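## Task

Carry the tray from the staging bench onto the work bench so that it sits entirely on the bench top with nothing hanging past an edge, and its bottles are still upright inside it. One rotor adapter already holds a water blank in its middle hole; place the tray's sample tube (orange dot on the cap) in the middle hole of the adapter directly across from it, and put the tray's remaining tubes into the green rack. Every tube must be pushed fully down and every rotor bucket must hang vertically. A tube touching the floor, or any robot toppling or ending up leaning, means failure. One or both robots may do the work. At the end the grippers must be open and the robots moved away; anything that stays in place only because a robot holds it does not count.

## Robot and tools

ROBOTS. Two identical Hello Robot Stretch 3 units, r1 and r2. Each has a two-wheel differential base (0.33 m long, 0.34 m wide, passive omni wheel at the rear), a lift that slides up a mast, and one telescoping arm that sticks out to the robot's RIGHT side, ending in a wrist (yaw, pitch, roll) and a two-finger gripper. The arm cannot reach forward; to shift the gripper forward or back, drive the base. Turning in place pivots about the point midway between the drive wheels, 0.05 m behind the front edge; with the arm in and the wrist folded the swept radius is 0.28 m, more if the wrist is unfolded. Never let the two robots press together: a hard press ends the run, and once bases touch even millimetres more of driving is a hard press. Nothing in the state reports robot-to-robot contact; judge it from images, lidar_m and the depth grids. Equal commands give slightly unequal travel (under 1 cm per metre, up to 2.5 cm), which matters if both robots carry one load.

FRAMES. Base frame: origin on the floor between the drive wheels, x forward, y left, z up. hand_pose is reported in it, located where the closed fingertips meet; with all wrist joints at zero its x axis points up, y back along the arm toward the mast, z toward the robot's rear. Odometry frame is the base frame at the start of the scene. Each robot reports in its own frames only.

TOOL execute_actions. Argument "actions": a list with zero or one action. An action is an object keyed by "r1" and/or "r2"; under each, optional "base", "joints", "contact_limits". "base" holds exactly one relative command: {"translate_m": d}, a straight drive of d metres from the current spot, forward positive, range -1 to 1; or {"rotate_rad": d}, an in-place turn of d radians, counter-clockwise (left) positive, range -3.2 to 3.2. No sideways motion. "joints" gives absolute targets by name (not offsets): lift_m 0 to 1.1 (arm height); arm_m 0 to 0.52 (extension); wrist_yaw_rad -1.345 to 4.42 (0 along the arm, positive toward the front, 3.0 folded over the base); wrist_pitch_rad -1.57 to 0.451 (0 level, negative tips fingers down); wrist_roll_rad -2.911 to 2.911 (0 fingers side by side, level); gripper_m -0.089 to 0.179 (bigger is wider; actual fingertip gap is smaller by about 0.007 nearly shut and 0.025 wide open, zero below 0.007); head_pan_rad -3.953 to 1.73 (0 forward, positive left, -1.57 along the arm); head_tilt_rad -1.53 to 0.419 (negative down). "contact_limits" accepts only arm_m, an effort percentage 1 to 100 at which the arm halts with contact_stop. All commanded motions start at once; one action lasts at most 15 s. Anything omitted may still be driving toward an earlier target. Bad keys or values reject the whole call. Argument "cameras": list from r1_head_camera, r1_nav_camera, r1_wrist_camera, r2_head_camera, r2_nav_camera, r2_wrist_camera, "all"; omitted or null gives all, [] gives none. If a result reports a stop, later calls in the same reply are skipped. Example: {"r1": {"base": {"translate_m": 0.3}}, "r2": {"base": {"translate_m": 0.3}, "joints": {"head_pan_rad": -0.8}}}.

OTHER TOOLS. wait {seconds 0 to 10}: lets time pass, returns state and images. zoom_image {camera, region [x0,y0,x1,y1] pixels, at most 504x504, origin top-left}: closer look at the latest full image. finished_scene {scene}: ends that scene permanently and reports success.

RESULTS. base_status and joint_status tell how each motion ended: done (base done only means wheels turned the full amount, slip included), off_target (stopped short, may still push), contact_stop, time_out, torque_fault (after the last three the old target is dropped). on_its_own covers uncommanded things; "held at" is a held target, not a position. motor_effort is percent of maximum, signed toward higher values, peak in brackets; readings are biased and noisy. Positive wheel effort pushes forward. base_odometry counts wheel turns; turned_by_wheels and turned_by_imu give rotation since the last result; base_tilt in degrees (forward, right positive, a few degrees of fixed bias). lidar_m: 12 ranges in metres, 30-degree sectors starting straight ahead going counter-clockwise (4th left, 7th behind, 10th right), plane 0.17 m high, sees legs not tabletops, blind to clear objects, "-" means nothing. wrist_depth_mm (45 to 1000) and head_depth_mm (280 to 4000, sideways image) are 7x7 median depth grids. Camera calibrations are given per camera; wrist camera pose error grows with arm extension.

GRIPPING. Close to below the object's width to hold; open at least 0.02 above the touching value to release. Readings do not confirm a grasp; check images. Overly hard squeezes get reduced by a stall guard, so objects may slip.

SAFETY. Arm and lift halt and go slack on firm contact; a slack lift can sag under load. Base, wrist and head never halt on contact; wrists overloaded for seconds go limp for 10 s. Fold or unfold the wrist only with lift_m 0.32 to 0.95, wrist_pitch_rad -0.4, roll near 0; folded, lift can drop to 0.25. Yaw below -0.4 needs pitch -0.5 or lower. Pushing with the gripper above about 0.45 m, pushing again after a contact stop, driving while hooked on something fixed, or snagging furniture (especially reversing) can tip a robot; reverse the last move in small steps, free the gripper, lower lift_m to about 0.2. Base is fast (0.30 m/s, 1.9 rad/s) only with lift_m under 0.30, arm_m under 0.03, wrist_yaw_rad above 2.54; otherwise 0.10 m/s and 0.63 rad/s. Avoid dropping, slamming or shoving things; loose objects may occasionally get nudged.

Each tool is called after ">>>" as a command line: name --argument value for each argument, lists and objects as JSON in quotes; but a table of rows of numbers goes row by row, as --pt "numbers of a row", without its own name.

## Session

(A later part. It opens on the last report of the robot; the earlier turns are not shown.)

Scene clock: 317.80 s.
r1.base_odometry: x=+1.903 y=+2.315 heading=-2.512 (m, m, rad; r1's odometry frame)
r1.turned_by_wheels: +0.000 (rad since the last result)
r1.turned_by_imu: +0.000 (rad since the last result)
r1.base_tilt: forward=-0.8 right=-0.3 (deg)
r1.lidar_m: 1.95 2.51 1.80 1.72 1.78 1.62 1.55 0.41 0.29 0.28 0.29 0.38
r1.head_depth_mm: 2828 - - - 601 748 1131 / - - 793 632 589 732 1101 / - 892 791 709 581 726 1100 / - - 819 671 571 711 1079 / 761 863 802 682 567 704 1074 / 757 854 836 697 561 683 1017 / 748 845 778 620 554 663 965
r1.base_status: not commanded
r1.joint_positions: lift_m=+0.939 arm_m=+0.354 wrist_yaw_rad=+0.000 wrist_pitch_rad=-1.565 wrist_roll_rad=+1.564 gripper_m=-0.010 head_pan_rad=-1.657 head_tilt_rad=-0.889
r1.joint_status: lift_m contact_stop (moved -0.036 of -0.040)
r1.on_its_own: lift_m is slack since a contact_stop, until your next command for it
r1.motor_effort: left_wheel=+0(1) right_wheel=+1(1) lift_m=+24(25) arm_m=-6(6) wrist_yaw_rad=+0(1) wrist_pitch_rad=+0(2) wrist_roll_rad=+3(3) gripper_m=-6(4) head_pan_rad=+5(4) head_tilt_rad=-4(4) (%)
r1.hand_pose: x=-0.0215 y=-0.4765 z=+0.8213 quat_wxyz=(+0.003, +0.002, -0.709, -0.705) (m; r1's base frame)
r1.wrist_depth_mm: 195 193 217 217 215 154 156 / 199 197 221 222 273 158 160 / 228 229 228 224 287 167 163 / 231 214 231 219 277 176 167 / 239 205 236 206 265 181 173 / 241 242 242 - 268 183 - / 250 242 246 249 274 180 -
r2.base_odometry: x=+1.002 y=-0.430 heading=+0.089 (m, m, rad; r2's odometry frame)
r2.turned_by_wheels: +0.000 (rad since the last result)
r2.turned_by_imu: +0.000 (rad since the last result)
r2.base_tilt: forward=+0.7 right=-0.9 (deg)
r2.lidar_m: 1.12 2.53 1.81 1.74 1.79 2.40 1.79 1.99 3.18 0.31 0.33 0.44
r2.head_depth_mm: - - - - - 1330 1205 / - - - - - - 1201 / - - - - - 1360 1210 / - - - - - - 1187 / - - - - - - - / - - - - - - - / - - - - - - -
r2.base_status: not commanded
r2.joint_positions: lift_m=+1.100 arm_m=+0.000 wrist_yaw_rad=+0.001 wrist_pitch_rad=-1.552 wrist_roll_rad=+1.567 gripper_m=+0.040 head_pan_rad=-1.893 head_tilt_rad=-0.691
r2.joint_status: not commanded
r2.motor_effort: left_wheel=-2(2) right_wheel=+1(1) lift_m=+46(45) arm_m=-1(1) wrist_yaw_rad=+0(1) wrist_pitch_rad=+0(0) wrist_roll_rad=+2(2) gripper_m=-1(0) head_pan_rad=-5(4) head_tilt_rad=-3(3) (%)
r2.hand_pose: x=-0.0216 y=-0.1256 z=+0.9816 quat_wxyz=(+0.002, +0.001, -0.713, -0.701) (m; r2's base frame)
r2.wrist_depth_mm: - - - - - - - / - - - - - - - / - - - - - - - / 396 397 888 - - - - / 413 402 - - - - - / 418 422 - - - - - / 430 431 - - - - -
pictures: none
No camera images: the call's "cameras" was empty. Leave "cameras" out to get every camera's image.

Seated.

>>> execute_actions --actions '[{"r1":{"joints":{"lift_m":1.05}}}]' --cameras '[]'

>>> execute_actions --actions '[{"r1":{"base":{"translate_m":0.45},"joints":{"arm_m":0.0,"head_pan_rad":-2.1,"head_tilt_rad":-0.7}}}]' --cameras '["r1_head_camera","r1_nav_camera"]'

Scene clock: 320.57 s.
r1.base_odometry: x=+1.903 y=+2.315 heading=-2.512 (m, m, rad; r1's odometry frame)
r1.turned_by_wheels: +0.000 (rad since the last result)
r1.turned_by_imu: +0.000 (rad since the last result)
r1.base_tilt: forward=-0.8 right=-0.2 (deg)
r1.lidar_m: 1.95 2.51 1.80 1.72 1.77 1.62 1.55 0.40 0.29 0.28 0.29 0.38
r1.head_depth_mm: 2849 2566 2062 635 597 761 1127 / 787 880 796 631 589 732 1103 / 752 881 834 708 580 726 1098 / 760 876 834 669 571 710 1080 / - 867 818 684 566 705 1075 / 755 854 835 699 562 681 1015 / 750 844 776 621 555 660 966
r1.base_status: not commanded
r1.joint_positions: lift_m=+1.050 arm_m=+0.354 wrist_yaw_rad=+0.000 wrist_pitch_rad=-1.564 wrist_roll_rad=+1.564 gripper_m=-0.010 head_pan_rad=-1.657 head_tilt_rad=-0.889
r1.joint_status: all done
r1.motor_effort: left_wheel=-1(1) right_wheel=+0(1) lift_m=+26(25) arm_m=-5(5) wrist_yaw_rad=-1(0) wrist_pitch_rad=-1(1) wrist_roll_rad=+3(3) gripper_m=-4(4) head_pan_rad=+5(5) head_tilt_rad=-4(3) (%)
r1.hand_pose: x=-0.0215 y=-0.4767 z=+0.9322 quat_wxyz=(+0.003, +0.002, -0.709, -0.705) (m; r1's base frame)
r1.wrist_depth_mm: 333 305 326 365 259 - - / 334 331 324 332 270 266 - / 348 340 336 331 313 273 - / 319 341 326 317 328 280 - / 328 351 349 344 326 - - / 375 359 344 - 288 - - / 351 381 348 395 299 - -
r2.base_odometry: x=+1.002 y=-0.430 heading=+0.089 (m, m, rad; r2's odometry frame)
r2.turned_by_wheels: +0.000 (rad since the last result)
r2.turned_by_imu: +0.000 (rad since the last result)
r2.base_tilt: forward=+0.7 right=-0.9 (deg)
r2.lidar_m: 1.12 2.53 1.81 1.73 1.78 2.40 1.78 2.01 3.21 0.31 0.33 0.44
r2.head_depth_mm: - - - - - 1333 1201 / - - - - - - 1206 / - - - - - 1366 1208 / - - - - - - 1189 / - - - - - - - / - - - - - - - / - - - - - - -
r2.base_status: not commanded
r2.joint_positions: lift_m=+1.100 arm_m=+0.000 wrist_yaw_rad=+0.001 wrist_pitch_rad=-1.552 wrist_roll_rad=+1.567 gripper_m=+0.040 head_pan_rad=-1.893 head_tilt_rad=-0.691
r2.joint_status: not commanded
r2.motor_effort: left_wheel=-2(2) right_wheel=+1(1) lift_m=+46(45) arm_m=-1(1) wrist_yaw_rad=+0(0) wrist_pitch_rad=+0(0) wrist_roll_rad=+2(2) gripper_m=+1(1) head_pan_rad=-4(4) head_tilt_rad=-3(4) (%)
r2.hand_pose: x=-0.0216 y=-0.1256 z=+0.9816 quat_wxyz=(+0.002, +0.001, -0.713, -0.701) (m; r2's base frame)
r2.wrist_depth_mm: - - - - - - - / - - - - - - - / - - - - - - - / 398 393 889 - - - - / 410 404 - - - - - / 421 413 - - - - - / 427 433 - - - - -
pictures: none
No camera images: the call's "cameras" was empty. Leave "cameras" out to get every camera's image.

Scene clock: 326.03 s.
r1.base_odometry: x=+1.539 y=+2.051 heading=-2.512 (m, m, rad; r1's odometry frame)
r1.turned_by_wheels: +0.000 (rad since the last result)
r1.turned_by_imu: +0.002 (rad since the last result)
r1.base_tilt: forward=-0.7 right=-0.3 (deg)
r1.lidar_m: 1.50 2.52 1.81 1.73 1.79 2.08 2.00 0.39 0.29 0.30 0.31 1.31
r1.head_depth_mm: 2208 - - - 710 854 1172 / 2350 - - 781 - 766 1028 / 860 - - - - - 865 / 815 - - - - - 733 / - - - - - - 685 / - - - - - - - / - - - - - - -
r1.base_status: done
r1.joint_positions: lift_m=+1.050 arm_m=+0.000 wrist_yaw_rad=+0.000 wrist_pitch_rad=-1.564 wrist_roll_rad=+1.564 gripper_m=-0.010 head_pan_rad=-2.093 head_tilt_rad=-0.705
r1.joint_status: all done
r1.motor_effort: left_wheel=-1(1) right_wheel=+0(3) lift_m=+26(26) arm_m=-6(6) wrist_yaw_rad=+0(0) wrist_pitch_rad=-1(1) wrist_roll_rad=+3(3) gripper_m=-3(4) head_pan_rad=-5(44) head_tilt_rad=+2(15) (%)
r1.hand_pose: x=-0.0215 y=-0.1228 z=+0.9322 quat_wxyz=(+0.003, +0.002, -0.709, -0.705) (m; r1's base frame)
r1.wrist_depth_mm: 411 419 508 - - - - / 520 521 522 - - - - / - - - - - - - / - - - - - - - / 358 357 - - - - - / 346 344 - - - - - / 354 358 - - - - -
r2.base_odometry: x=+1.002 y=-0.430 heading=+0.089 (m, m, rad; r2's odometry frame)
r2.turned_by_wheels: +0.000 (rad since the last result)
r2.turned_by_imu: +0.000 (rad since the last result)
r2.base_tilt: forward=+0.9 right=-0.7 (deg)
r2.lidar_m: 1.12 2.52 1.81 1.73 1.79 2.40 1.79 2.00 3.20 0.31 0.33 0.44
r2.head_depth_mm: - - - - - 1326 1206 / - - - - - - 1209 / - - - - - 1369 1210 / - - - - - - 1191 / - - - - - - - / - - - - - - - / - - - - - - -
r2.base_status: not commanded
r2.joint_positions: lift_m=+1.100 arm_m=+0.000 wrist_yaw_rad=+0.001 wrist_pitch_rad=-1.552 wrist_roll_rad=+1.567 gripper_m=+0.040 head_pan_rad=-1.893 head_tilt_rad=-0.691
r2.joint_status: not commanded
r2.motor_effort: left_wheel=-2(2) right_wheel=+1(1) lift_m=+45(45) arm_m=-1(1) wrist_yaw_rad=+0(1) wrist_pitch_rad=+0(0) wrist_roll_rad=+2(2) gripper_m=+1(1) head_pan_rad=-4(4) head_tilt_rad=-3(3) (%)
r2.hand_pose: x=-0.0216 y=-0.1256 z=+0.9816 quat_wxyz=(+0.002, +0.001, -0.713, -0.701) (m; r2's base frame)
r2.wrist_depth_mm: - - - - - - - / - - - - - - - / - - - - - - - / 393 388 859 - - - - / 409 405 - - - - - / 417 421 - - - - - / 429 432 - - - - -
pictures: r1_head_camera (sideways: a quarter turn clockwise sets it upright), r1_nav_camera (sideways: a quarter turn counterclockwise sets it upright)
camera_calibration (this result's frames):
r1_head_camera: T_world_to_cam=[[0.280528, 0.570994, -0.771537, 1.02681], [0.869003, -0.492427, -0.0484663, 0.0591353], [-0.4076, -0.656872, -0.634335, 0.789294], [0, 0, 0, 1]] pos_world=[-0.0177213, -0.0387174, 1.29577]
r1_nav_camera: T_world_to_cam=[[-0.332794, -0.551189, 0.76514, -0.953501], [-0.874366, 0.484246, -0.031462, 0.0982775], [-0.353174, -0.679483, -0.643095, 0.799765], [0, 0, 0, 1]] pos_world=[0.0510673, -0.0297237, 1.24698]
Images, in order (width x height): r1_head_camera 896x504, r1_nav_camera 672x504.

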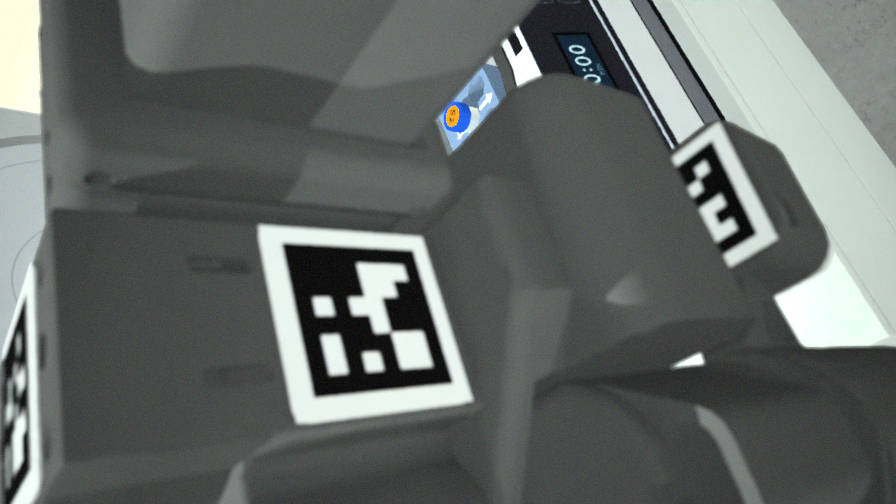

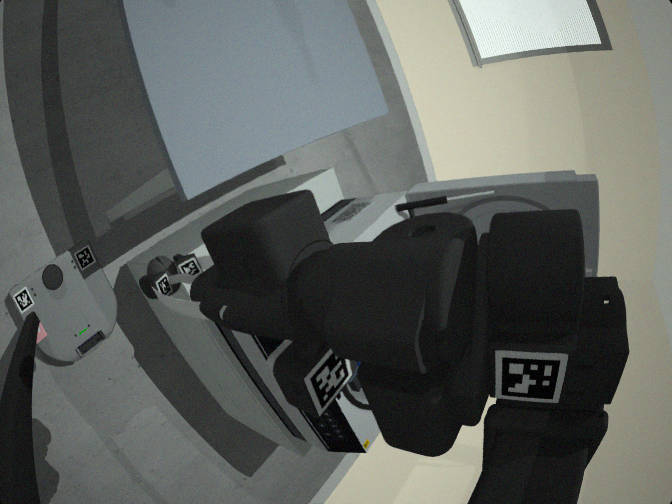

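>>> finished_scene --scene 2

The scene is finished: the task was done.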